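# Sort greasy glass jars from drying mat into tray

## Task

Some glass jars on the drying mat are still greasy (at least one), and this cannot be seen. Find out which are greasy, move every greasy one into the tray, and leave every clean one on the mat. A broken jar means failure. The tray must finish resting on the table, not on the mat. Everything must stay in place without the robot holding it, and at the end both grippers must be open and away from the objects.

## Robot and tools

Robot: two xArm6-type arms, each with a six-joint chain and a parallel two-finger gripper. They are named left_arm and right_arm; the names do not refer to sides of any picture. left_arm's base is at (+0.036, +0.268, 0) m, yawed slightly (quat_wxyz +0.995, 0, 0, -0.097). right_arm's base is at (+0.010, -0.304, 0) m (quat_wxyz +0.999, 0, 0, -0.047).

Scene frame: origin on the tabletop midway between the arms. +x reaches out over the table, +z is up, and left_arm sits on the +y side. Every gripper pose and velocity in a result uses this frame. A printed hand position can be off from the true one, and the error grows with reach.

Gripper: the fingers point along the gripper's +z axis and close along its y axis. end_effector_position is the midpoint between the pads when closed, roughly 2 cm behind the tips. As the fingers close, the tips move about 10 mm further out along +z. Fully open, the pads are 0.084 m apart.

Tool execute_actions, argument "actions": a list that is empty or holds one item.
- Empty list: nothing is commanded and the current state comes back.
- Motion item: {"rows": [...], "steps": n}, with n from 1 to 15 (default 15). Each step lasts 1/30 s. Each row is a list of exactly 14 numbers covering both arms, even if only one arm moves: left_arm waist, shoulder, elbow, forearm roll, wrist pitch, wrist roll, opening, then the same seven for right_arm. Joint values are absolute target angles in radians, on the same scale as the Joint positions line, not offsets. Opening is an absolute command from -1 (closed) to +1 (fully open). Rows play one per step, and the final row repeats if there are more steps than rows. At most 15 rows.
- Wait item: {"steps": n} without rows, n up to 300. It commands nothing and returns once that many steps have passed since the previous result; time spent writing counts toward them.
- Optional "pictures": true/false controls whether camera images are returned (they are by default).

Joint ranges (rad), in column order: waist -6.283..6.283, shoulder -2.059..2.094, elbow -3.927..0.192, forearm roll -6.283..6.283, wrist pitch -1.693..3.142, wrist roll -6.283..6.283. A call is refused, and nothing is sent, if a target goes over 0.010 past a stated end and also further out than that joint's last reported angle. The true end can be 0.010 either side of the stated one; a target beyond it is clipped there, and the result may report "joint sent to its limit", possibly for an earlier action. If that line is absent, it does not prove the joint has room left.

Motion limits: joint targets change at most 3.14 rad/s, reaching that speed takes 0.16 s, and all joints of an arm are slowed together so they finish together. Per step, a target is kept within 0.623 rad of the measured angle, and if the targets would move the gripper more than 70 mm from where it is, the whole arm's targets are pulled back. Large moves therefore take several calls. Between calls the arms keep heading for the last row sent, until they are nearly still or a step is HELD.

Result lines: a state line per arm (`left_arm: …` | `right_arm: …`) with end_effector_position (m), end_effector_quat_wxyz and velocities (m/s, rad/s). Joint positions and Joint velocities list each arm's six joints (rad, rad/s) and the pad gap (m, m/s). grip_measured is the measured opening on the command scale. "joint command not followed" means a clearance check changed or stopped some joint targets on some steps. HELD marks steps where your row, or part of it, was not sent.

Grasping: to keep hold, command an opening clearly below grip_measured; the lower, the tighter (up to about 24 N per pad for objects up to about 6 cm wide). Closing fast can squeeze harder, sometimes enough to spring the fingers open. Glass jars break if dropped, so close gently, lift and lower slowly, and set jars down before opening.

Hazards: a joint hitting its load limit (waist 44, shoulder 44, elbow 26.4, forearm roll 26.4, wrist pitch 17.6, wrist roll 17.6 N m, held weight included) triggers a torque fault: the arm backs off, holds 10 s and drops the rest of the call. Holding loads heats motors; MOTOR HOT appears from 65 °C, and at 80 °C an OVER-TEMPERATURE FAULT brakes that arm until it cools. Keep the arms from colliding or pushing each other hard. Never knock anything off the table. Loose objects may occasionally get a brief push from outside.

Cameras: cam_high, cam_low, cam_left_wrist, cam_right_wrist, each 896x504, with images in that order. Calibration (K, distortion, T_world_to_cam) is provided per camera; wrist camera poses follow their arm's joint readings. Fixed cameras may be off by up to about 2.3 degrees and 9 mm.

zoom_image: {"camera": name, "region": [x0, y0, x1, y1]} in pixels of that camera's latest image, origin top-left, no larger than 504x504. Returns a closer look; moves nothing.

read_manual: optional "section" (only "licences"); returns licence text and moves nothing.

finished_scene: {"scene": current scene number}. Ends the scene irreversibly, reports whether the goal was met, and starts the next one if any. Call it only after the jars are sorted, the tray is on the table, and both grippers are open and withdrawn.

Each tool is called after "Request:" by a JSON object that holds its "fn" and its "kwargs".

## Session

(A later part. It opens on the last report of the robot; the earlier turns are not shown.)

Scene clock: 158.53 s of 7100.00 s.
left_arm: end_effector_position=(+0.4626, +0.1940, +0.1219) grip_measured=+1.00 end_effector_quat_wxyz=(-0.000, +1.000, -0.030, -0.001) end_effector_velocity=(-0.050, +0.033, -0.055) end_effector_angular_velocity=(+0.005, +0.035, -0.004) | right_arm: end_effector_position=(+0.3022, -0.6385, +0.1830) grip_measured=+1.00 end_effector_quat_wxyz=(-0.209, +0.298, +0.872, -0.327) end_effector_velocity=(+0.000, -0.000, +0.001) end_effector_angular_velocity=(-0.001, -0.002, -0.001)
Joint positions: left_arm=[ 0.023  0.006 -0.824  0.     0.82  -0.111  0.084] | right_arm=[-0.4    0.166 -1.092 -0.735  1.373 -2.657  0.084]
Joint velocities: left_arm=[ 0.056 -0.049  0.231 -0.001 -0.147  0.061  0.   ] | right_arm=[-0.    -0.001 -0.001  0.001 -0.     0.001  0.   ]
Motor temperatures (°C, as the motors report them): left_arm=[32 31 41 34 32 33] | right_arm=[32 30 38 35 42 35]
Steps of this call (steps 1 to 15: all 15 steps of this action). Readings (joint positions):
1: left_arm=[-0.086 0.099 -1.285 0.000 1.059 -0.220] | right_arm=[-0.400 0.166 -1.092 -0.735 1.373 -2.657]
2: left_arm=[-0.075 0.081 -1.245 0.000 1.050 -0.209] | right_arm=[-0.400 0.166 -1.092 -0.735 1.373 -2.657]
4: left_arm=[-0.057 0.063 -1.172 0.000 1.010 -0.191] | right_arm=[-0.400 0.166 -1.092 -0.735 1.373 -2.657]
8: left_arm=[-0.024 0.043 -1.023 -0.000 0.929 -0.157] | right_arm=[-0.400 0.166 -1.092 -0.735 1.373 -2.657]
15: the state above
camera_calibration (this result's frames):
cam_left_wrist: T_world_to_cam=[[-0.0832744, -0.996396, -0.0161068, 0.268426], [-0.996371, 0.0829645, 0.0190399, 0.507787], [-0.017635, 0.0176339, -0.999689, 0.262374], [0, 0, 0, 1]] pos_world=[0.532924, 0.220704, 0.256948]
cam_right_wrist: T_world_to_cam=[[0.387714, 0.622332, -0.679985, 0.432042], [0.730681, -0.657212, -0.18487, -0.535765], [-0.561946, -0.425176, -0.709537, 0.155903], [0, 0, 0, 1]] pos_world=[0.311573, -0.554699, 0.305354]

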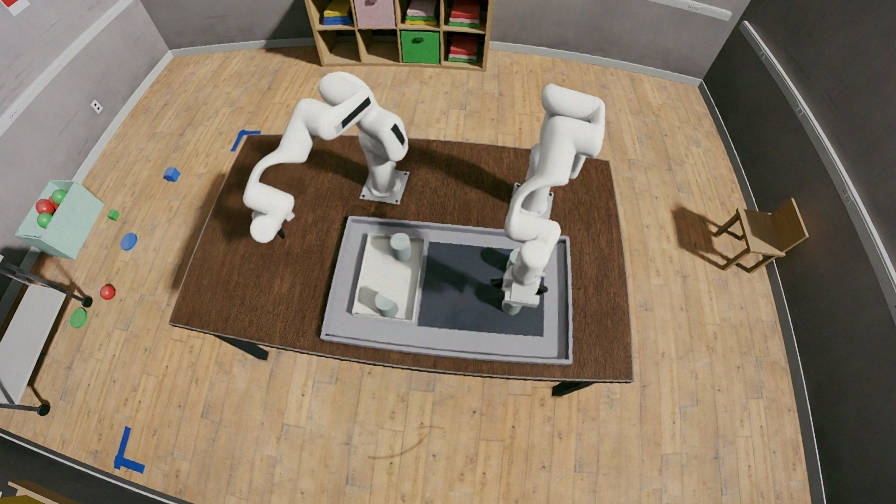

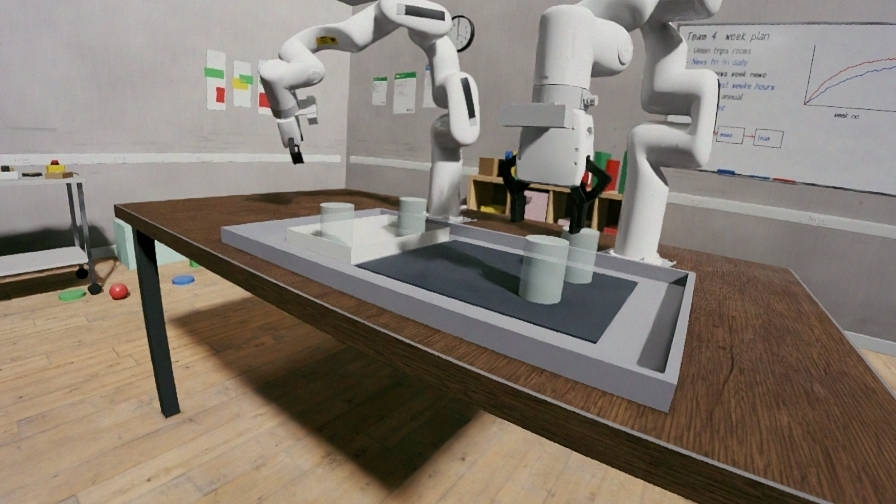

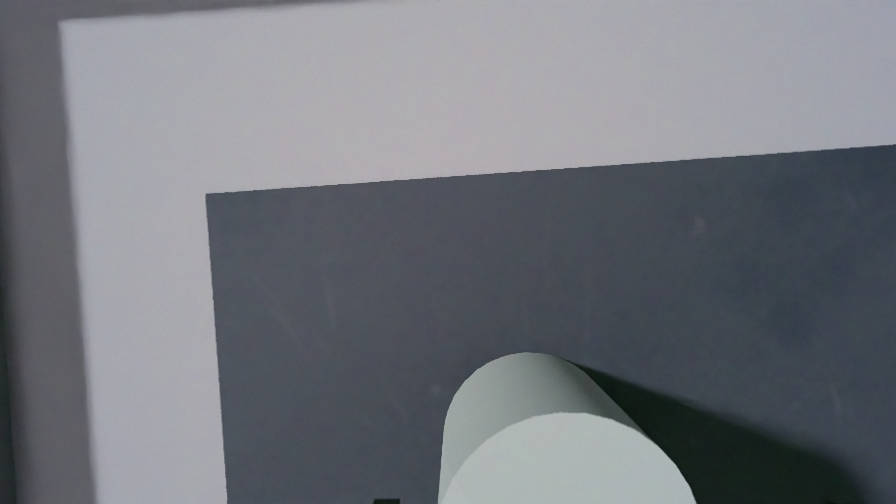

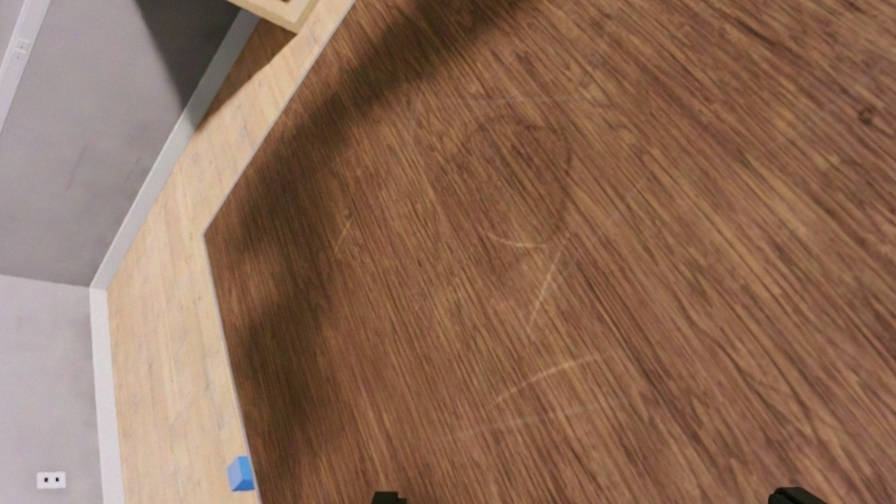

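Request:
{"fn": "execute_actions", "kwargs": {"actions": [{"rows": [[0.04,0.0011,-0.8114,0,0.8103,-0.093,1,-0.4,0.166,-1.092,-0.735,1.373,-2.657,1],[0.04,0.0011,-0.8114,0,0.8103,-0.093,1,-0.4,0.166,-1.092,-0.735,1.373,-2.657,1],[0.04,0.0011,-0.8114,0,0.8103,-0.093,1,-0.4,0.166,-1.092,-0.735,1.373,-2.657,1],[0.04,0.128,-0.758,0,0.63,-0.093,1,-0.4,0.166,-1.092,-0.735,1.373,-2.657,1]], "steps": 15}], "pictures": false}}

Request:
{"fn": "execute_actions", "kwargs": {"actions": [{"rows": [[0.04,0.128,-0.758,0,0.63,-0.093,0.7,-0.4,0.166,-1.092,-0.735,1.373,-2.657,1],[0.04,0.128,-0.758,0,0.63,-0.093,0.55,-0.4,0.166,-1.092,-0.735,1.373,-2.657,1],[0.04,0.128,-0.758,0,0.63,-0.093,0.45,-0.4,0.166,-1.092,-0.735,1.373,-2.657,1],[0.04,0.128,-0.758,0,0.63,-0.093,0.35,-0.4,0.166,-1.092,-0.735,1.373,-2.657,1],[0.04,0.128,-0.758,0,0.63,-0.093,0.2,-0.4,0.166,-1.092,-0.735,1.373,-2.657,1],[0.04,0.128,-0.758,0,0.63,-0.093,0,-0.4,0.166,-1.092,-0.735,1.373,-2.657,1]], "steps": 12}], "pictures": false}}

Request:
{"fn": "execute_actions", "kwargs": {"actions": [{"rows": [[0.04,0.065,-0.785,0,0.72,-0.093,0,-0.4,0.166,-1.092,-0.735,1.373,-2.657,1],[0.04,0.065,-0.785,0,0.72,-0.093,0,-0.4,0.166,-1.092,-0.735,1.373,-2.657,1],[0.04,0.065,-0.785,0,0.72,-0.093,0,-0.4,0.166,-1.092,-0.735,1.373,-2.657,1],[0.04,0.0011,-0.8114,0,0.8103,-0.093,0,-0.4,0.166,-1.092,-0.735,1.373,-2.657,1],[0.04,0.0011,-0.8114,0,0.8103,-0.093,0,-0.4,0.166,-1.092,-0.735,1.373,-2.657,1],[0.04,0.0011,-0.8114,0,0.8103,-0.093,0,-0.4,0.166,-1.092,-0.735,1.373,-2.657,1],[0.04,-0.0934,-0.8948,0,0.9882,-0.093,0,-0.4,0.166,-1.092,-0.735,1.373,-2.657,1]], "steps": 15}], "pictures": false}}

Request:
{"fn": "execute_actions", "kwargs": {"actions": [{"rows": [[-0.31,0.2,-1.33,0,1.13,-0.44,0,-0.4,0.166,-1.092,-0.735,1.373,-2.657,1]], "steps": 15}], "pictures": false}}

Request:
{"fn": "execute_actions", "kwargs": {"actions": [{"rows": [[-0.6571,0.562,-1.774,0,1.212,-0.79,0,-0.4,0.166,-1.092,-0.735,1.373,-2.657,1]], "steps": 15}], "pictures": false}}

Request:
{"fn": "execute_actions", "kwargs": {"actions": [{"rows": [[-0.6571,0.562,-1.774,0,1.212,-0.79,0,-0.4,0.166,-1.092,-0.735,1.373,-2.657,1]], "steps": 12}]}}

Scene clock: 174.53 s of 7100.00 s.
left_arm: end_effector_position=(+0.4603, +0.2017, +0.0603) grip_measured=+1.00 end_effector_quat_wxyz=(-0.000, +1.000, -0.031, -0.000) end_effector_velocity=(+0.036, -0.005, +0.028) end_effector_angular_velocity=(-0.017, -0.110, +0.001) | right_arm: end_effector_position=(+0.3022, -0.6385, +0.1830) grip_measured=+1.00 end_effector_quat_wxyz=(-0.209, +0.298, +0.872, -0.327) end_effector_velocity=(-0.000, -0.000, -0.000) end_effector_angular_velocity=(+0.000, +0.001, -0.000)
Joint positions: left_arm=[ 0.04   0.127 -0.759 -0.     0.632 -0.093  0.084] | right_arm=[-0.4    0.166 -1.092 -0.735  1.373 -2.657  0.084]
Joint velocities: left_arm=[ 0.002 -0.025 -0.043 -0.    -0.044  0.001  0.   ] | right_arm=[-0.     0.001 -0.    -0.     0.     0.     0.   ]
Motor temperatures (°C, as the motors report them): left_arm=[32 31 40 34 32 33] | right_arm=[32 30 38 35 42 35]
Steps of this call (steps 1 to 30: the robot went on to your last target; steps 31 to 90: nothing new was sent; then 12.50 s passed at rest; steps 91 to 105: all 15 steps of this action). Readings (joint positions):
91: left_arm=[0.027 0.001 -0.811 -0.000 0.810 -0.107] | right_arm=[-0.400 0.166 -1.092 -0.735 1.373 -2.657]
92: left_arm=[0.028 0.001 -0.811 -0.000 0.810 -0.105] | right_arm=[-0.400 0.166 -1.092 -0.735 1.373 -2.657]
94: left_arm=[0.034 0.001 -0.811 -0.000 0.810 -0.099] | right_arm=[-0.400 0.166 -1.092 -0.735 1.373 -2.657]
98: left_arm=[0.039 0.062 -0.789 -0.000 0.715 -0.094] | right_arm=[-0.400 0.166 -1.092 -0.735 1.373 -2.657]
105: the state above

Scene clock: 174.93 s of 7100.00 s.
left_arm: end_effector_position=(+0.4609, +0.2015, +0.0606) grip_measured=+0.46 end_effector_quat_wxyz=(+0.000, +1.000, -0.031, +0.001) end_effector_velocity=(-0.001, +0.000, -0.001) end_effector_angular_velocity=(+0.000, +0.002, +0.000) | right_arm: end_effector_position=(+0.3022, -0.6385, +0.1830) grip_measured=+1.00 end_effector_quat_wxyz=(-0.209, +0.298, +0.872, -0.327) end_effector_velocity=(+0.000, -0.000, +0.000) end_effector_angular_velocity=(-0.001, -0.001, -0.001)
Joint positions: left_arm=[ 0.04   0.127 -0.759 -0.     0.63  -0.093  0.063] | right_arm=[-0.4    0.166 -1.092 -0.735  1.373 -2.657  0.084]
Joint velocities: left_arm=[-0.     0.001  0.001  0.     0.    -0.     0.   ] | right_arm=[-0.001  0.    -0.001 -0.    -0.001  0.001 -0.   ]
Motor temperatures (°C, as the motors report them): left_arm=[32 31 40 34 32 33] | right_arm=[32 30 38 35 42 35]
Steps of this call (steps 1 to 12: all 12 steps of this action). Readings (joint positions):
1: left_arm=[0.040 0.126 -0.760 -0.000 0.631 -0.093] | right_arm=[-0.400 0.166 -1.092 -0.735 1.373 -2.657]
2: left_arm=[0.040 0.126 -0.760 -0.000 0.630 -0.093] | right_arm=[-0.400 0.166 -1.092 -0.735 1.373 -2.657]
4: left_arm=[0.040 0.127 -0.759 -0.000 0.630 -0.093] | right_arm=[-0.400 0.166 -1.092 -0.735 1.373 -2.657]
8: left_arm=[0.040 0.127 -0.759 -0.000 0.630 -0.093] | right_arm=[-0.400 0.166 -1.092 -0.735 1.373 -2.657]
12: the state above

Scene clock: 175.43 s of 7100.00 s.
left_arm: end_effector_position=(+0.4650, +0.2010, +0.1798) grip_measured=+0.46 end_effector_quat_wxyz=(+0.001, +1.000, -0.031, +0.006) end_effector_velocity=(-0.025, +0.003, +0.050) end_effector_angular_velocity=(+0.010, +0.068, -0.002) | right_arm: end_effector_position=(+0.3022, -0.6385, +0.1830) grip_measured=+1.00 end_effector_quat_wxyz=(-0.209, +0.298, +0.872, -0.327) end_effector_velocity=(-0.000, -0.000, +0.000) end_effector_angular_velocity=(+0.000, -0.001, -0.001)
Joint positions: left_arm=[ 0.04  -0.091 -0.894 -0.     0.973 -0.093  0.063] | right_arm=[-0.4    0.166 -1.092 -0.735  1.373 -2.657  0.084]
Joint velocities: left_arm=[-0.002 -0.098 -0.063 -0.     0.23   0.    -0.   ] | right_arm=[-0.001 -0.001 -0.001  0.001  0.    -0.     0.   ]
Motor temperatures (°C, as the motors report them): left_arm=[32 31 40 34 32 33] | right_arm=[32 30 38 35 42 35]
Steps of this call (steps 1 to 15: all 15 steps of this action). Readings (joint positions):
1: left_arm=[0.040 0.127 -0.759 -0.000 0.630 -0.093] | right_arm=[-0.400 0.166 -1.092 -0.735 1.373 -2.657]
2: left_arm=[0.040 0.125 -0.760 -0.000 0.634 -0.093] | right_arm=[-0.400 0.166 -1.092 -0.735 1.373 -2.657]
4: left_arm=[0.040 0.104 -0.765 0.000 0.672 -0.093] | right_arm=[-0.400 0.166 -1.092 -0.735 1.373 -2.657]
8: left_arm=[0.040 0.025 -0.804 0.000 0.778 -0.093] | right_arm=[-0.400 0.166 -1.092 -0.735 1.373 -2.657]
15: the state above

Scene clock: 175.93 s of 7100.00 s.
left_arm: end_effector_position=(+0.4979, +0.0350, +0.2049) grip_measured=+0.46 end_effector_quat_wxyz=(-0.000, +0.999, -0.033, -0.000) end_effector_velocity=(-0.003, -0.327, +0.035) end_effector_angular_velocity=(-0.009, -0.011, -0.040) | right_arm: end_effector_position=(+0.3022, -0.6385, +0.1830) grip_measured=+1.00 end_effector_quat_wxyz=(-0.209, +0.298, +0.872, -0.327) end_effector_velocity=(-0.000, -0.000, -0.000) end_effector_angular_velocity=(+0.001, +0.002, +0.001)
Joint positions: left_arm=[-0.272  0.168 -1.281 -0.     1.113 -0.401  0.063] | right_arm=[-0.4    0.166 -1.092 -0.735  1.373 -2.657  0.084]
Joint velocities: left_arm=[-0.565  0.448 -0.679 -0.004  0.217 -0.523  0.   ] | right_arm=[-0.     0.001  0.001 -0.001  0.    -0.001 -0.   ]
Motor temperatures (°C, as the motors report them): left_arm=[32 31 40 34 32 33] | right_arm=[32 30 38 35 42 35]
Steps of this call (steps 1 to 15: all 15 steps of this action). Readings (joint positions):
1: left_arm=[0.040 -0.092 -0.895 -0.000 0.979 -0.093] | right_arm=[-0.400 0.166 -1.092 -0.735 1.373 -2.657]
2: left_arm=[0.037 -0.089 -0.898 0.000 0.985 -0.098] | right_arm=[-0.400 0.166 -1.092 -0.735 1.373 -2.657]
4: left_arm=[0.001 -0.055 -0.943 0.000 1.004 -0.138] | right_arm=[-0.400 0.166 -1.092 -0.735 1.373 -2.657]
8: left_arm=[-0.108 0.034 -1.078 -0.000 1.045 -0.240] | right_arm=[-0.400 0.166 -1.092 -0.735 1.373 -2.657]
15: the state above

Scene clock: 176.43 s of 7100.00 s.
left_arm: end_effector_position=(+0.4656, -0.1539, +0.1881) grip_measured=+0.46 end_effector_quat_wxyz=(-0.000, +1.000, -0.031, -0.000) end_effector_velocity=(-0.153, -0.376, -0.063) end_effector_angular_velocity=(+0.001, +0.000, +0.004) | right_arm: end_effector_position=(+0.3022, -0.6385, +0.1830) grip_measured=+1.00 end_effector_quat_wxyz=(-0.209, +0.298, +0.872, -0.327) end_effector_velocity=(+0.000, +0.000, +0.000) end_effector_angular_velocity=(+0.001, -0.001, -0.000)
Joint positions: left_arm=[-0.581  0.484 -1.676 -0.     1.193 -0.713  0.063] | right_arm=[-0.4    0.166 -1.092 -0.735  1.373 -2.657  0.084]
Joint velocities: left_arm=[-0.623  0.646 -0.798  0.     0.153 -0.627 -0.   ] | right_arm=[-0.    -0.001 -0.001  0.001  0.    -0.001 -0.   ]
Motor temperatures (°C, as the motors report them): left_arm=[32 31 40 34 32 33] | right_arm=[32 30 38 35 42 35]
Steps of this call (steps 1 to 15: all 15 steps of this action). Readings (joint positions):
1: left_arm=[-0.288 0.181 -1.300 -0.000 1.119 -0.415] | right_arm=[-0.400 0.166 -1.092 -0.735 1.373 -2.657]
2: left_arm=[-0.301 0.193 -1.317 -0.000 1.125 -0.430] | right_arm=[-0.400 0.166 -1.092 -0.735 1.373 -2.657]
4: left_arm=[-0.340 0.235 -1.372 0.000 1.135 -0.473] | right_arm=[-0.400 0.166 -1.092 -0.735 1.373 -2.657]
8: left_arm=[-0.432 0.330 -1.485 -0.000 1.157 -0.563] | right_arm=[-0.400 0.166 -1.092 -0.735 1.373 -2.657]
15: the state above

Scene clock: 176.83 s of 7100.00 s.
left_arm: end_effector_position=(+0.4453, -0.1984, +0.1810) grip_measured=+0.46 end_effector_quat_wxyz=(+0.001, +1.000, -0.030, +0.001) end_effector_velocity=(-0.004, -0.003, -0.005) end_effector_angular_velocity=(+0.006, +0.006, -0.004) | right_arm: end_effector_position=(+0.3022, -0.6385, +0.1830) grip_measured=+1.00 end_effector_quat_wxyz=(-0.209, +0.298, +0.872, -0.327) end_effector_velocity=(+0.001, +0.000, +0.000) end_effector_angular_velocity=(+0.001, -0.002, +0.000)
Joint positions: left_arm=[-0.655  0.56  -1.774  0.     1.212 -0.79   0.063] | right_arm=[-0.4    0.166 -1.092 -0.735  1.373 -2.657  0.084]
Joint velocities: left_arm=[-0.007  0.009 -0.002 -0.001  0.001 -0.003  0.   ] | right_arm=[ 0.     0.    -0.001  0.001 -0.001 -0.     0.   ]
Motor temperatures (°C, as the motors report them): left_arm=[32 31 40 34 32 33] | right_arm=[32 30 38 35 42 35]
Steps of this call (steps 1 to 12: all 12 steps of this action). Readings (joint positions):
1: left_arm=[-0.602 0.505 -1.703 -0.000 1.198 -0.734] | right_arm=[-0.400 0.166 -1.092 -0.735 1.373 -2.657]
2: left_arm=[-0.621 0.524 -1.726 -0.000 1.203 -0.752] | right_arm=[-0.400 0.166 -1.092 -0.735 1.373 -2.657]
4: left_arm=[-0.647 0.549 -1.755 -0.000 1.208 -0.775] | right_arm=[-0.400 0.166 -1.092 -0.735 1.373 -2.657]
8: left_arm=[-0.655 0.560 -1.771 0.000 1.212 -0.788] | right_arm=[-0.400 0.166 -1.092 -0.735 1.373 -2.657]
12: the state above
camera_calibration (this result's frames):
cam_left_wrist: T_world_to_cam=[[-0.0828894, -0.996448, -0.014873, -0.123475], [-0.99646, 0.0826617, 0.0153198, 0.522704], [-0.014036, 0.0160902, -0.999772, 0.326223], [0, 0, 0, 1]] pos_world=[0.515198, -0.171493, 0.316305]
cam_right_wrist: T_world_to_cam=[[0.387714, 0.622332, -0.679985, 0.432042], [0.730681, -0.657212, -0.18487, -0.535765], [-0.561945, -0.425176, -0.709537, 0.155903], [0, 0, 0, 1]] pos_world=[0.311573, -0.554699, 0.305354]

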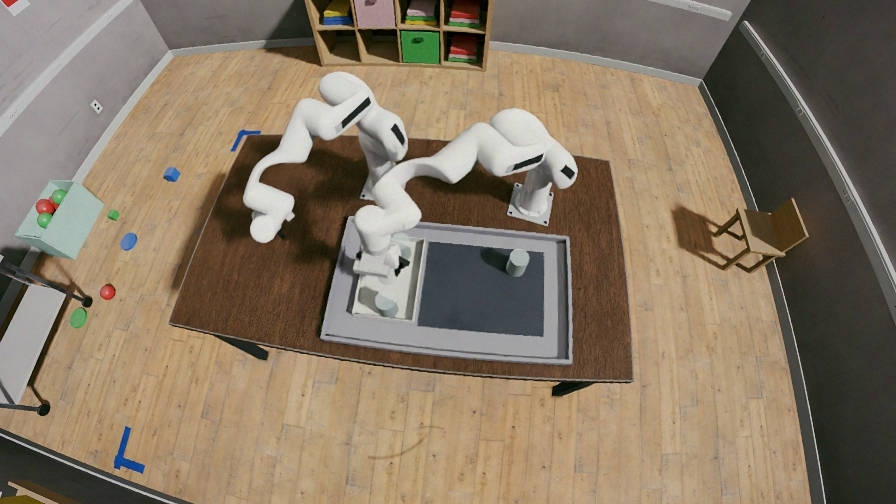

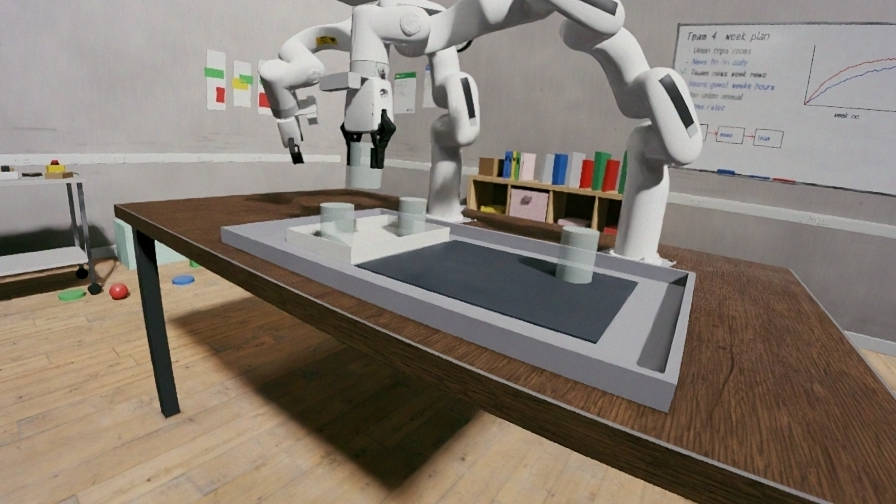

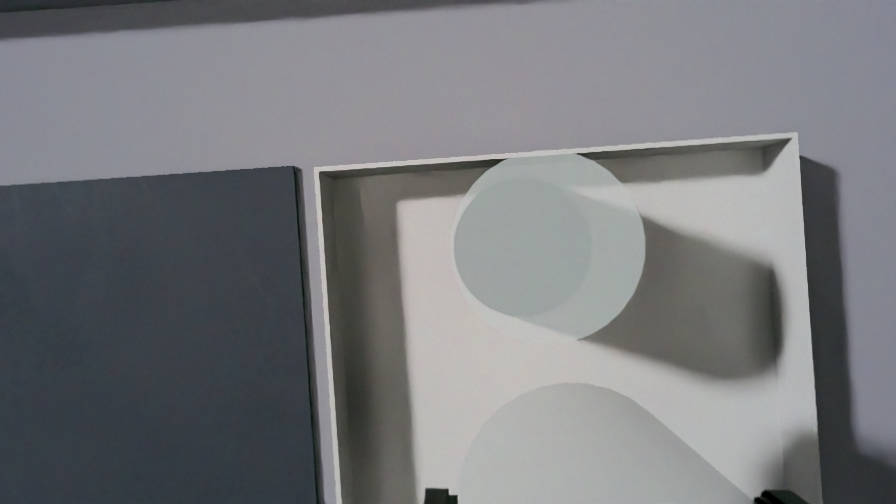

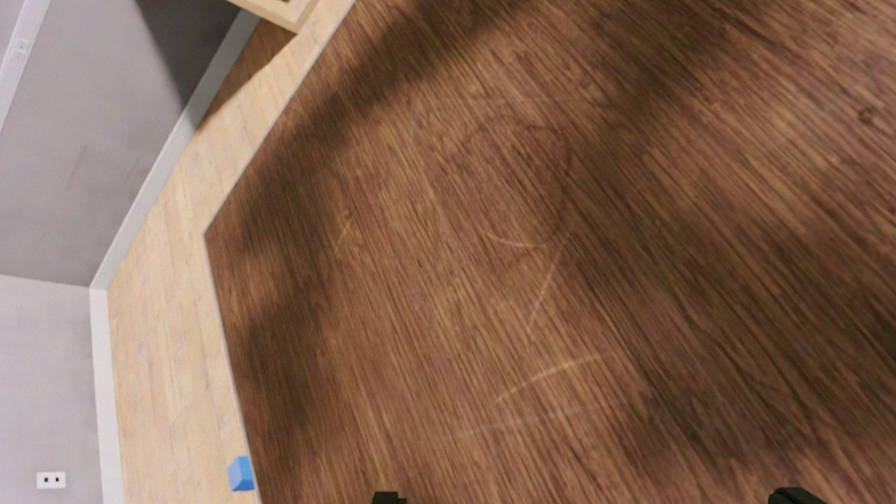

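Request:
{"fn": "execute_actions", "kwargs": {"actions": [{"rows": [[-0.6571,0.587,-1.727,0,1.14,-0.79,0,-0.4,0.166,-1.092,-0.735,1.373,-2.657,1],[-0.6571,0.587,-1.727,0,1.14,-0.79,0,-0.4,0.166,-1.092,-0.735,1.373,-2.657,1],[-0.6571,0.587,-1.727,0,1.14,-0.79,0,-0.4,0.166,-1.092,-0.735,1.373,-2.657,1],[-0.6571,0.6129,-1.68,0,1.0671,-0.79,0,-0.4,0.166,-1.092,-0.735,1.373,-2.657,1],[-0.6571,0.6129,-1.68,0,1.0671,-0.79,0,-0.4,0.166,-1.092,-0.735,1.373,-2.657,1],[-0.6571,0.6129,-1.68,0,1.0671,-0.79,0,-0.4,0.166,-1.092,-0.735,1.373,-2.657,1],[-0.6571,0.644,-1.659,0,1.015,-0.79,0,-0.4,0.166,-1.092,-0.735,1.373,-2.657,1],[-0.6571,0.644,-1.659,0,1.015,-0.79,0,-0.4,0.166,-1.092,-0.735,1.373,-2.657,1],[-0.6571,0.644,-1.659,0,1.015,-0.79,0,-0.4,0.166,-1.092,-0.735,1.373,-2.657,1],[-0.6571,0.672,-1.641,0,0.969,-0.79,0,-0.4,0.166,-1.092,-0.735,1.373,-2.657,1],[-0.6571,0.672,-1.641,0,0.969,-0.79,0,-0.4,0.166,-1.092,-0.735,1.373,-2.657,1],[-0.6571,0.672,-1.641,0,0.969,-0.79,0,-0.4,0.166,-1.092,-0.735,1.373,-2.657,1],[-0.6571,0.672,-1.641,0,0.969,-0.79,0,-0.4,0.166,-1.092,-0.735,1.373,-2.657,1],[-0.6571,0.6865,-1.6321,0,0.9456,-0.79,0,-0.4,0.166,-1.092,-0.735,1.373,-2.657,1]], "steps": 15}], "pictures": false}}

Request:
{"fn": "execute_actions", "kwargs": {"actions": [{"rows": [[-0.6571,0.6865,-1.6321,0,0.9456,-0.79,0,-0.4,0.166,-1.092,-0.735,1.373,-2.657,1],[-0.6571,0.6865,-1.6321,0,0.9456,-0.79,0,-0.4,0.166,-1.092,-0.735,1.373,-2.657,1],[-0.6571,0.6865,-1.6321,0,0.9456,-0.79,0,-0.4,0.166,-1.092,-0.735,1.373,-2.657,1],[-0.6571,0.6865,-1.6321,0,0.9456,-0.79,0,-0.4,0.166,-1.092,-0.735,1.373,-2.657,1],[-0.6571,0.6865,-1.6321,0,0.9456,-0.79,0,-0.4,0.166,-1.092,-0.735,1.373,-2.657,1],[-0.6571,0.6865,-1.6321,0,0.9456,-0.79,0,-0.4,0.166,-1.092,-0.735,1.373,-2.657,1],[-0.6571,0.6865,-1.6321,0,0.9456,-0.79,0.5,-0.4,0.166,-1.092,-0.735,1.373,-2.657,1],[-0.6571,0.6865,-1.6321,0,0.9456,-0.79,0.6,-0.4,0.166,-1.092,-0.735,1.373,-2.657,1],[-0.6571,0.6865,-1.6321,0,0.9456,-0.79,0.75,-0.4,0.166,-1.092,-0.735,1.373,-2.657,1]], "steps": 15}], "pictures": false}}

Request:
{"fn": "execute_actions", "kwargs": {"actions": [{"rows": [[-0.6571,0.6129,-1.68,0,1.0671,-0.79,0.75,-0.4,0.166,-1.092,-0.735,1.373,-2.657,1],[-0.6571,0.6129,-1.68,0,1.0671,-0.79,0.75,-0.4,0.166,-1.092,-0.735,1.373,-2.657,1],[-0.6571,0.6129,-1.68,0,1.0671,-0.79,0.75,-0.4,0.166,-1.092,-0.735,1.373,-2.657,1],[-0.6571,0.6129,-1.68,0,1.0671,-0.79,0.75,-0.4,0.166,-1.092,-0.735,1.373,-2.657,1],[-0.6571,0.6129,-1.68,0,1.0671,-0.79,0.75,-0.4,0.166,-1.092,-0.735,1.373,-2.657,1],[-0.6571,0.562,-1.774,0,1.212,-0.79,0.75,-0.4,0.166,-1.092,-0.735,1.373,-2.657,1]], "steps": 13}], "pictures": false}}

Request:
{"fn": "execute_actions", "kwargs": {"actions": [{"rows": [[-0.33,-0.05,-1.1,0,1.15,-0.46,1,-0.4,0.166,-1.092,-0.735,1.373,-2.657,1]], "steps": 15}], "pictures": false}}

Request:
{"fn": "execute_actions", "kwargs": {"actions": [{"rows": [[0.006,-0.6035,-0.4557,0,1.0592,-0.127,1,-0.4,0.166,-1.092,-0.735,1.373,-2.657,1]], "steps": 15}], "pictures": false}}

Request:
{"fn": "execute_actions", "kwargs": {"actions": [{"rows": [[0.006,-0.6035,-0.4557,0,1.0592,-0.127,1,-0.4,0.166,-1.092,-0.735,1.373,-2.657,1],[0.006,-0.6035,-0.4557,0,1.0592,-0.127,1,-0.4,0.166,-1.092,-0.735,1.373,-2.657,1],[0.006,-0.6035,-0.4557,0,1.0592,-0.127,1,-0.4,0.166,-1.092,-0.735,1.373,-2.657,1],[0.006,-0.6035,-0.4557,0,1.0592,-0.127,1,-0.4,0.166,-1.092,-0.735,1.373,-2.657,1],[0.006,-0.492,-0.346,0,0.838,-0.127,1,-0.4,0.166,-1.092,-0.735,1.373,-2.657,1]], "steps": 15}]}}

Scene clock: 202.57 s of 7100.00 s.
left_arm: end_effector_position=(+0.4439, -0.1986, +0.0765) grip_measured=+0.46 end_effector_quat_wxyz=(-0.002, +1.000, -0.031, -0.002) end_effector_velocity=(+0.005, -0.006, -0.121) end_effector_angular_velocity=(-0.033, -0.029, -0.001) | right_arm: end_effector_position=(+0.3022, -0.6385, +0.1830) grip_measured=+1.00 end_effector_quat_wxyz=(-0.209, +0.298, +0.872, -0.327) end_effector_velocity=(-0.000, +0.000, -0.000) end_effector_angular_velocity=(+0.001, +0.001, +0.000)
Joint positions: left_arm=[-0.657  0.669 -1.643  0.     0.978 -0.79   0.063] | right_arm=[-0.4    0.166 -1.092 -0.735  1.373 -2.657  0.084]
Joint velocities: left_arm=[ 0.     0.165  0.105 -0.    -0.313  0.001  0.   ] | right_arm=[-0.     0.001 -0.     0.     0.    -0.001 -0.   ]
Motor temperatures (°C, as the motors report them): left_arm=[32 31 41 34 32 33] | right_arm=[32 30 38 35 42 35]
Steps of this call (steps 1 to 15: the robot went on to your last target; steps 16 to 90: nothing new was sent; then 22.23 s passed at rest; steps 91 to 105: all 15 steps of this action). Readings (joint positions):
91: left_arm=[-0.657 0.562 -1.774 -0.000 1.212 -0.790] | right_arm=[-0.400 0.166 -1.092 -0.735 1.373 -2.657]
92: left_arm=[-0.657 0.563 -1.772 -0.000 1.206 -0.790] | right_arm=[-0.400 0.166 -1.092 -0.735 1.373 -2.657]
94: left_arm=[-0.657 0.570 -1.755 -0.000 1.175 -0.790] | right_arm=[-0.400 0.166 -1.092 -0.735 1.373 -2.657]
98: left_arm=[-0.657 0.607 -1.695 0.000 1.092 -0.790] | right_arm=[-0.400 0.166 -1.092 -0.735 1.373 -2.657]
105: the state above

Scene clock: 203.07 s of 7100.00 s.
left_arm: end_effector_position=(+0.4447, -0.1995, +0.0650) grip_measured=+0.74 end_effector_quat_wxyz=(+0.001, +1.000, -0.031, +0.001) end_effector_velocity=(-0.003, +0.003, -0.006) end_effector_angular_velocity=(+0.010, +0.008, +0.001) | right_arm: end_effector_position=(+0.3022, -0.6385, +0.1830) grip_measured=+1.00 end_effector_quat_wxyz=(-0.209, +0.298, +0.872, -0.327) end_effector_velocity=(-0.000, +0.000, -0.001) end_effector_angular_velocity=(+0.000, +0.001, -0.001)
Joint positions: left_arm=[-0.657  0.686 -1.633 -0.     0.945 -0.79   0.074] | right_arm=[-0.4    0.166 -1.092 -0.735  1.373 -2.657  0.084]
Joint velocities: left_arm=[-0.     0.006  0.006  0.     0.    -0.001  0.006] | right_arm=[-0.     0.001  0.001  0.    -0.     0.001  0.   ]
Motor temperatures (°C, as the motors report them): left_arm=[32 31 41 34 32 33] | right_arm=[32 30 38 35 42 35]
Steps of this call (steps 1 to 15: all 15 steps of this action). Readings (joint positions):
1: left_arm=[-0.657 0.675 -1.640 0.000 0.968 -0.790] | right_arm=[-0.400 0.166 -1.092 -0.735 1.373 -2.657]
2: left_arm=[-0.657 0.679 -1.637 0.000 0.960 -0.790] | right_arm=[-0.400 0.166 -1.092 -0.735 1.373 -2.657]
4: left_arm=[-0.657 0.684 -1.634 0.000 0.951 -0.790] | right_arm=[-0.400 0.166 -1.092 -0.735 1.373 -2.657]
8: left_arm=[-0.657 0.685 -1.633 -0.000 0.946 -0.790] | right_arm=[-0.400 0.166 -1.092 -0.735 1.373 -2.657]
15: the state above

Scene clock: 203.50 s of 7100.00 s.
left_arm: end_effector_position=(+0.4463, -0.2013, +0.1797) grip_measured=+0.75 end_effector_quat_wxyz=(+0.005, +1.000, -0.031, +0.004) end_effector_velocity=(+0.002, -0.001, +0.127) end_effector_angular_velocity=(-0.038, -0.034, +0.001) | right_arm: end_effector_position=(+0.3022, -0.6385, +0.1830) grip_measured=+1.00 end_effector_quat_wxyz=(-0.209, +0.298, +0.872, -0.327) end_effector_velocity=(-0.000, +0.000, -0.001) end_effector_angular_velocity=(+0.000, +0.001, +0.000)
Joint positions: left_arm=[-0.657  0.562 -1.77  -0.     1.196 -0.79   0.075] | right_arm=[-0.4    0.166 -1.092 -0.735  1.373 -2.657  0.084]
Joint velocities: left_arm=[ 0.001 -0.116 -0.172  0.     0.236  0.    -0.   ] | right_arm=[ 0.     0.001  0.001 -0.    -0.     0.    -0.   ]
Motor temperatures (°C, as the motors report them): left_arm=[32 31 41 34 32 33] | right_arm=[32 30 38 35 42 35]
Steps of this call (steps 1 to 13: all 13 steps of this action). Readings (joint positions):
1: left_arm=[-0.657 0.686 -1.633 -0.000 0.946 -0.790] | right_arm=[-0.400 0.166 -1.092 -0.735 1.373 -2.657]
2: left_arm=[-0.657 0.685 -1.633 0.000 0.950 -0.790] | right_arm=[-0.400 0.166 -1.092 -0.735 1.373 -2.657]
4: left_arm=[-0.657 0.666 -1.644 0.000 0.994 -0.790] | right_arm=[-0.400 0.166 -1.092 -0.735 1.373 -2.657]
8: left_arm=[-0.657 0.606 -1.696 -0.000 1.081 -0.790] | right_arm=[-0.400 0.166 -1.092 -0.735 1.373 -2.657]
13: the state above

Scene clock: 204.00 s of 7100.00 s.
left_arm: end_effector_position=(+0.4539, -0.0370, +0.2276) grip_measured=+1.00 end_effector_quat_wxyz=(+0.001, +1.000, -0.032, +0.002) end_effector_velocity=(-0.066, +0.386, +0.060) end_effector_angular_velocity=(+0.007, +0.006, -0.006) | right_arm: end_effector_position=(+0.3022, -0.6385, +0.1830) grip_measured=+1.00 end_effector_quat_wxyz=(-0.209, +0.298, +0.872, -0.327) end_effector_velocity=(+0.000, -0.000, +0.001) end_effector_angular_velocity=(-0.000, -0.002, -0.001)
Joint positions: left_arm=[-0.435  0.149 -1.32   0.     1.168 -0.567  0.084] | right_arm=[-0.4    0.166 -1.092 -0.735  1.373 -2.657  0.084]
Joint velocities: left_arm=[ 0.528 -0.998  1.097 -0.    -0.09   0.534  0.   ] | right_arm=[-0.001 -0.001 -0.001  0.001  0.    -0.    -0.   ]
Motor temperatures (°C, as the motors report them): left_arm=[32 31 41 34 32 33] | right_arm=[32 30 38 35 42 35]
Steps of this call (steps 1 to 15: all 15 steps of this action). Readings (joint positions):
1: left_arm=[-0.657 0.560 -1.774 -0.000 1.202 -0.790] | right_arm=[-0.400 0.166 -1.092 -0.735 1.373 -2.657]
2: left_arm=[-0.656 0.556 -1.769 -0.000 1.204 -0.787] | right_arm=[-0.400 0.166 -1.092 -0.735 1.373 -2.657]
4: left_arm=[-0.634 0.516 -1.714 -0.001 1.201 -0.761] | right_arm=[-0.400 0.166 -1.092 -0.735 1.373 -2.657]
8: left_arm=[-0.557 0.376 -1.575 0.000 1.188 -0.690] | right_arm=[-0.400 0.166 -1.092 -0.735 1.373 -2.657]
15: the state above

Scene clock: 204.50 s of 7100.00 s.
left_arm: end_effector_position=(+0.3908, +0.1435, +0.2217) grip_measured=+1.00 end_effector_quat_wxyz=(+0.003, +0.999, -0.031, +0.009) end_effector_velocity=(-0.223, +0.299, -0.120) end_effector_angular_velocity=(+0.031, +0.058, +0.002) | right_arm: end_effector_position=(+0.3022, -0.6385, +0.1830) grip_measured=+1.00 end_effector_quat_wxyz=(-0.209, +0.298, +0.872, -0.327) end_effector_velocity=(+0.001, -0.000, +0.001) end_effector_angular_velocity=(-0.000, -0.002, +0.001)
Joint positions: left_arm=[-0.142 -0.345 -0.77   0.     1.097 -0.275  0.084] | right_arm=[-0.4    0.166 -1.092 -0.735  1.373 -2.657  0.084]
Joint velocities: left_arm=[ 0.555 -0.967  1.173 -0.    -0.141  0.552  0.   ] | right_arm=[ 0.    -0.001 -0.001  0.001 -0.    -0.001  0.   ]
Motor temperatures (°C, as the motors report them): left_arm=[32 31 41 34 32 33] | right_arm=[32 30 38 35 42 35]
Steps of this call (steps 1 to 15: all 15 steps of this action). Readings (joint positions):
1: left_arm=[-0.418 0.115 -1.284 0.000 1.165 -0.549] | right_arm=[-0.400 0.166 -1.092 -0.735 1.373 -2.657]
2: left_arm=[-0.399 0.082 -1.248 -0.000 1.161 -0.529] | right_arm=[-0.400 0.166 -1.092 -0.735 1.373 -2.657]
4: left_arm=[-0.354 0.018 -1.183 0.000 1.150 -0.485] | right_arm=[-0.400 0.166 -1.092 -0.735 1.373 -2.657]
8: left_arm=[-0.272 -0.120 -1.044 0.000 1.129 -0.404] | right_arm=[-0.400 0.166 -1.092 -0.735 1.373 -2.657]
15: the state above

Scene clock: 205.00 s of 7100.00 s.
left_arm: end_effector_position=(+0.3245, +0.2124, +0.1200) grip_measured=+1.00 end_effector_quat_wxyz=(-0.000, +1.000, -0.031, -0.003) end_effector_velocity=(+0.034, -0.003, +0.014) end_effector_angular_velocity=(-0.027, -0.137, -0.001) | right_arm: end_effector_position=(+0.3022, -0.6385, +0.1830) grip_measured=+1.00 end_effector_quat_wxyz=(-0.209, +0.298, +0.872, -0.327) end_effector_velocity=(-0.001, -0.000, +0.000) end_effector_angular_velocity=(+0.000, -0.001, -0.002)
Joint positions: left_arm=[ 0.005 -0.49  -0.349 -0.     0.845 -0.128  0.084] | right_arm=[-0.4    0.166 -1.092 -0.735  1.373 -2.657  0.084]
Joint velocities: left_arm=[ 0.014 -0.013 -0.002 -0.    -0.124  0.015  0.   ] | right_arm=[-0.002 -0.002  0.001  0.001  0.    -0.    -0.   ]
Motor temperatures (°C, as the motors report them): left_arm=[32 31 41 34 32 33] | right_arm=[32 30 38 35 42 35]
Steps of this call (steps 1 to 15: all 15 steps of this action). Readings (joint positions):
1: left_arm=[-0.124 -0.377 -0.731 0.000 1.092 -0.256] | right_arm=[-0.400 0.166 -1.092 -0.735 1.373 -2.657]
2: left_arm=[-0.105 -0.410 -0.691 0.000 1.087 -0.238] | right_arm=[-0.400 0.166 -1.092 -0.735 1.373 -2.657]
4: left_arm=[-0.068 -0.475 -0.612 0.000 1.078 -0.200] | right_arm=[-0.400 0.166 -1.092 -0.735 1.373 -2.657]
8: left_arm=[-0.016 -0.553 -0.473 0.000 1.012 -0.150] | right_arm=[-0.400 0.166 -1.092 -0.735 1.373 -2.657]
15: the state above
camera_calibration (this result's frames):
cam_left_wrist: T_world_to_cam=[[-0.0848202, -0.99626, -0.0164912, 0.275686], [-0.996171, 0.0844375, 0.0226672, 0.367899], [-0.0211899, 0.0183507, -0.999607, 0.25875], [0, 0, 0, 1]] pos_world=[0.395357, 0.238842, 0.254855]
cam_right_wrist: T_world_to_cam=[[0.387714, 0.622332, -0.679985, 0.432042], [0.730681, -0.657212, -0.18487, -0.535765], [-0.561946, -0.425176, -0.709537, 0.155903], [0, 0, 0, 1]] pos_world=[0.311573, -0.554699, 0.305354]

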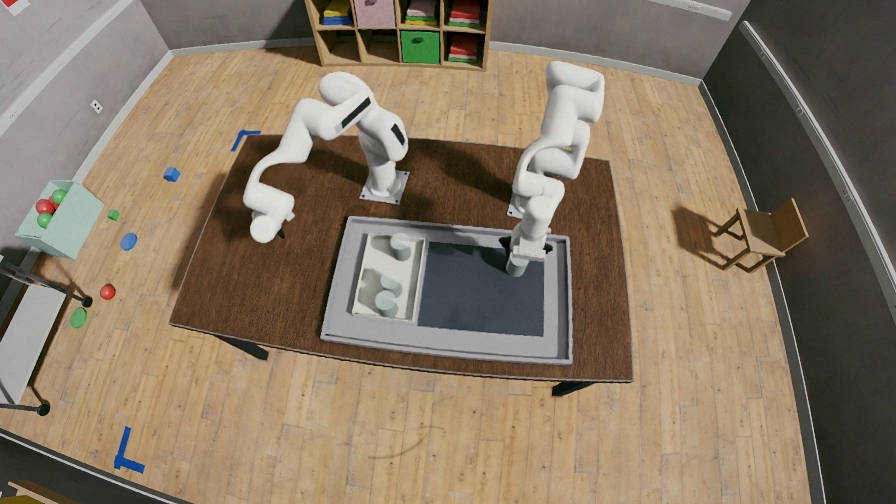

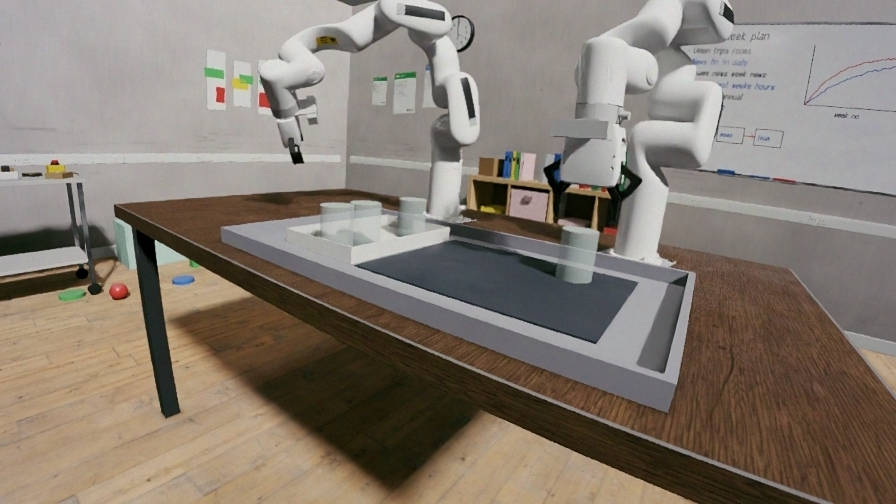

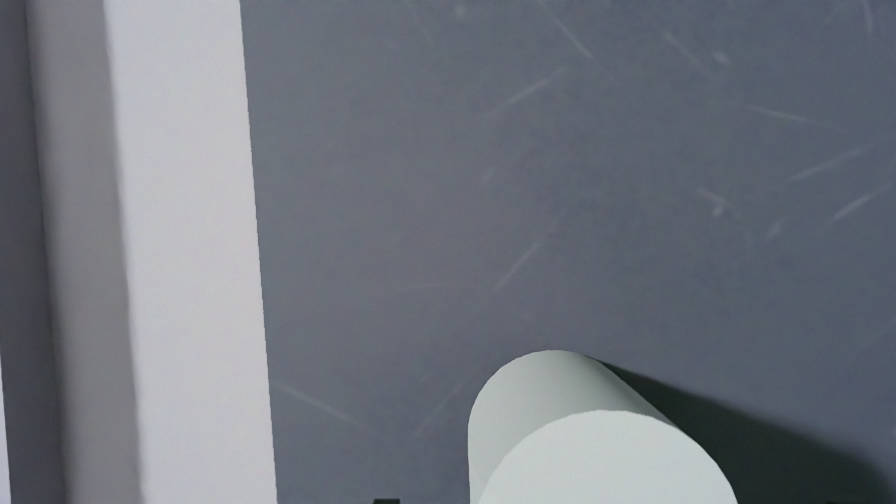

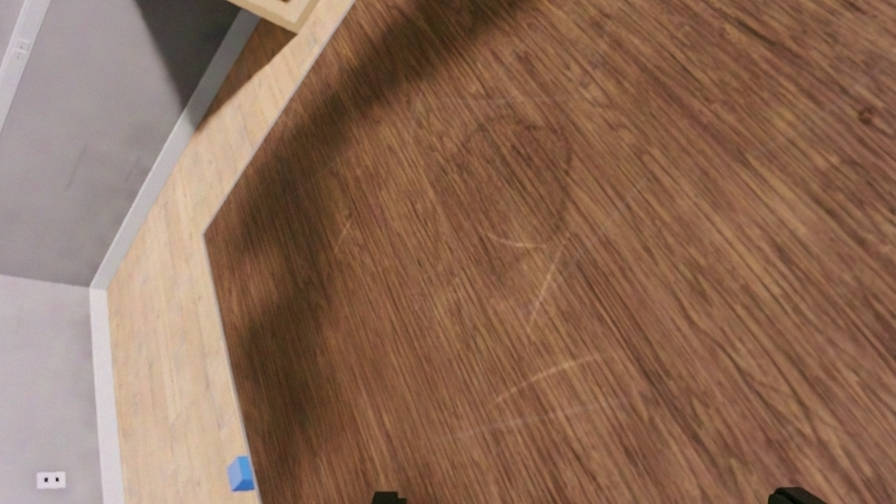

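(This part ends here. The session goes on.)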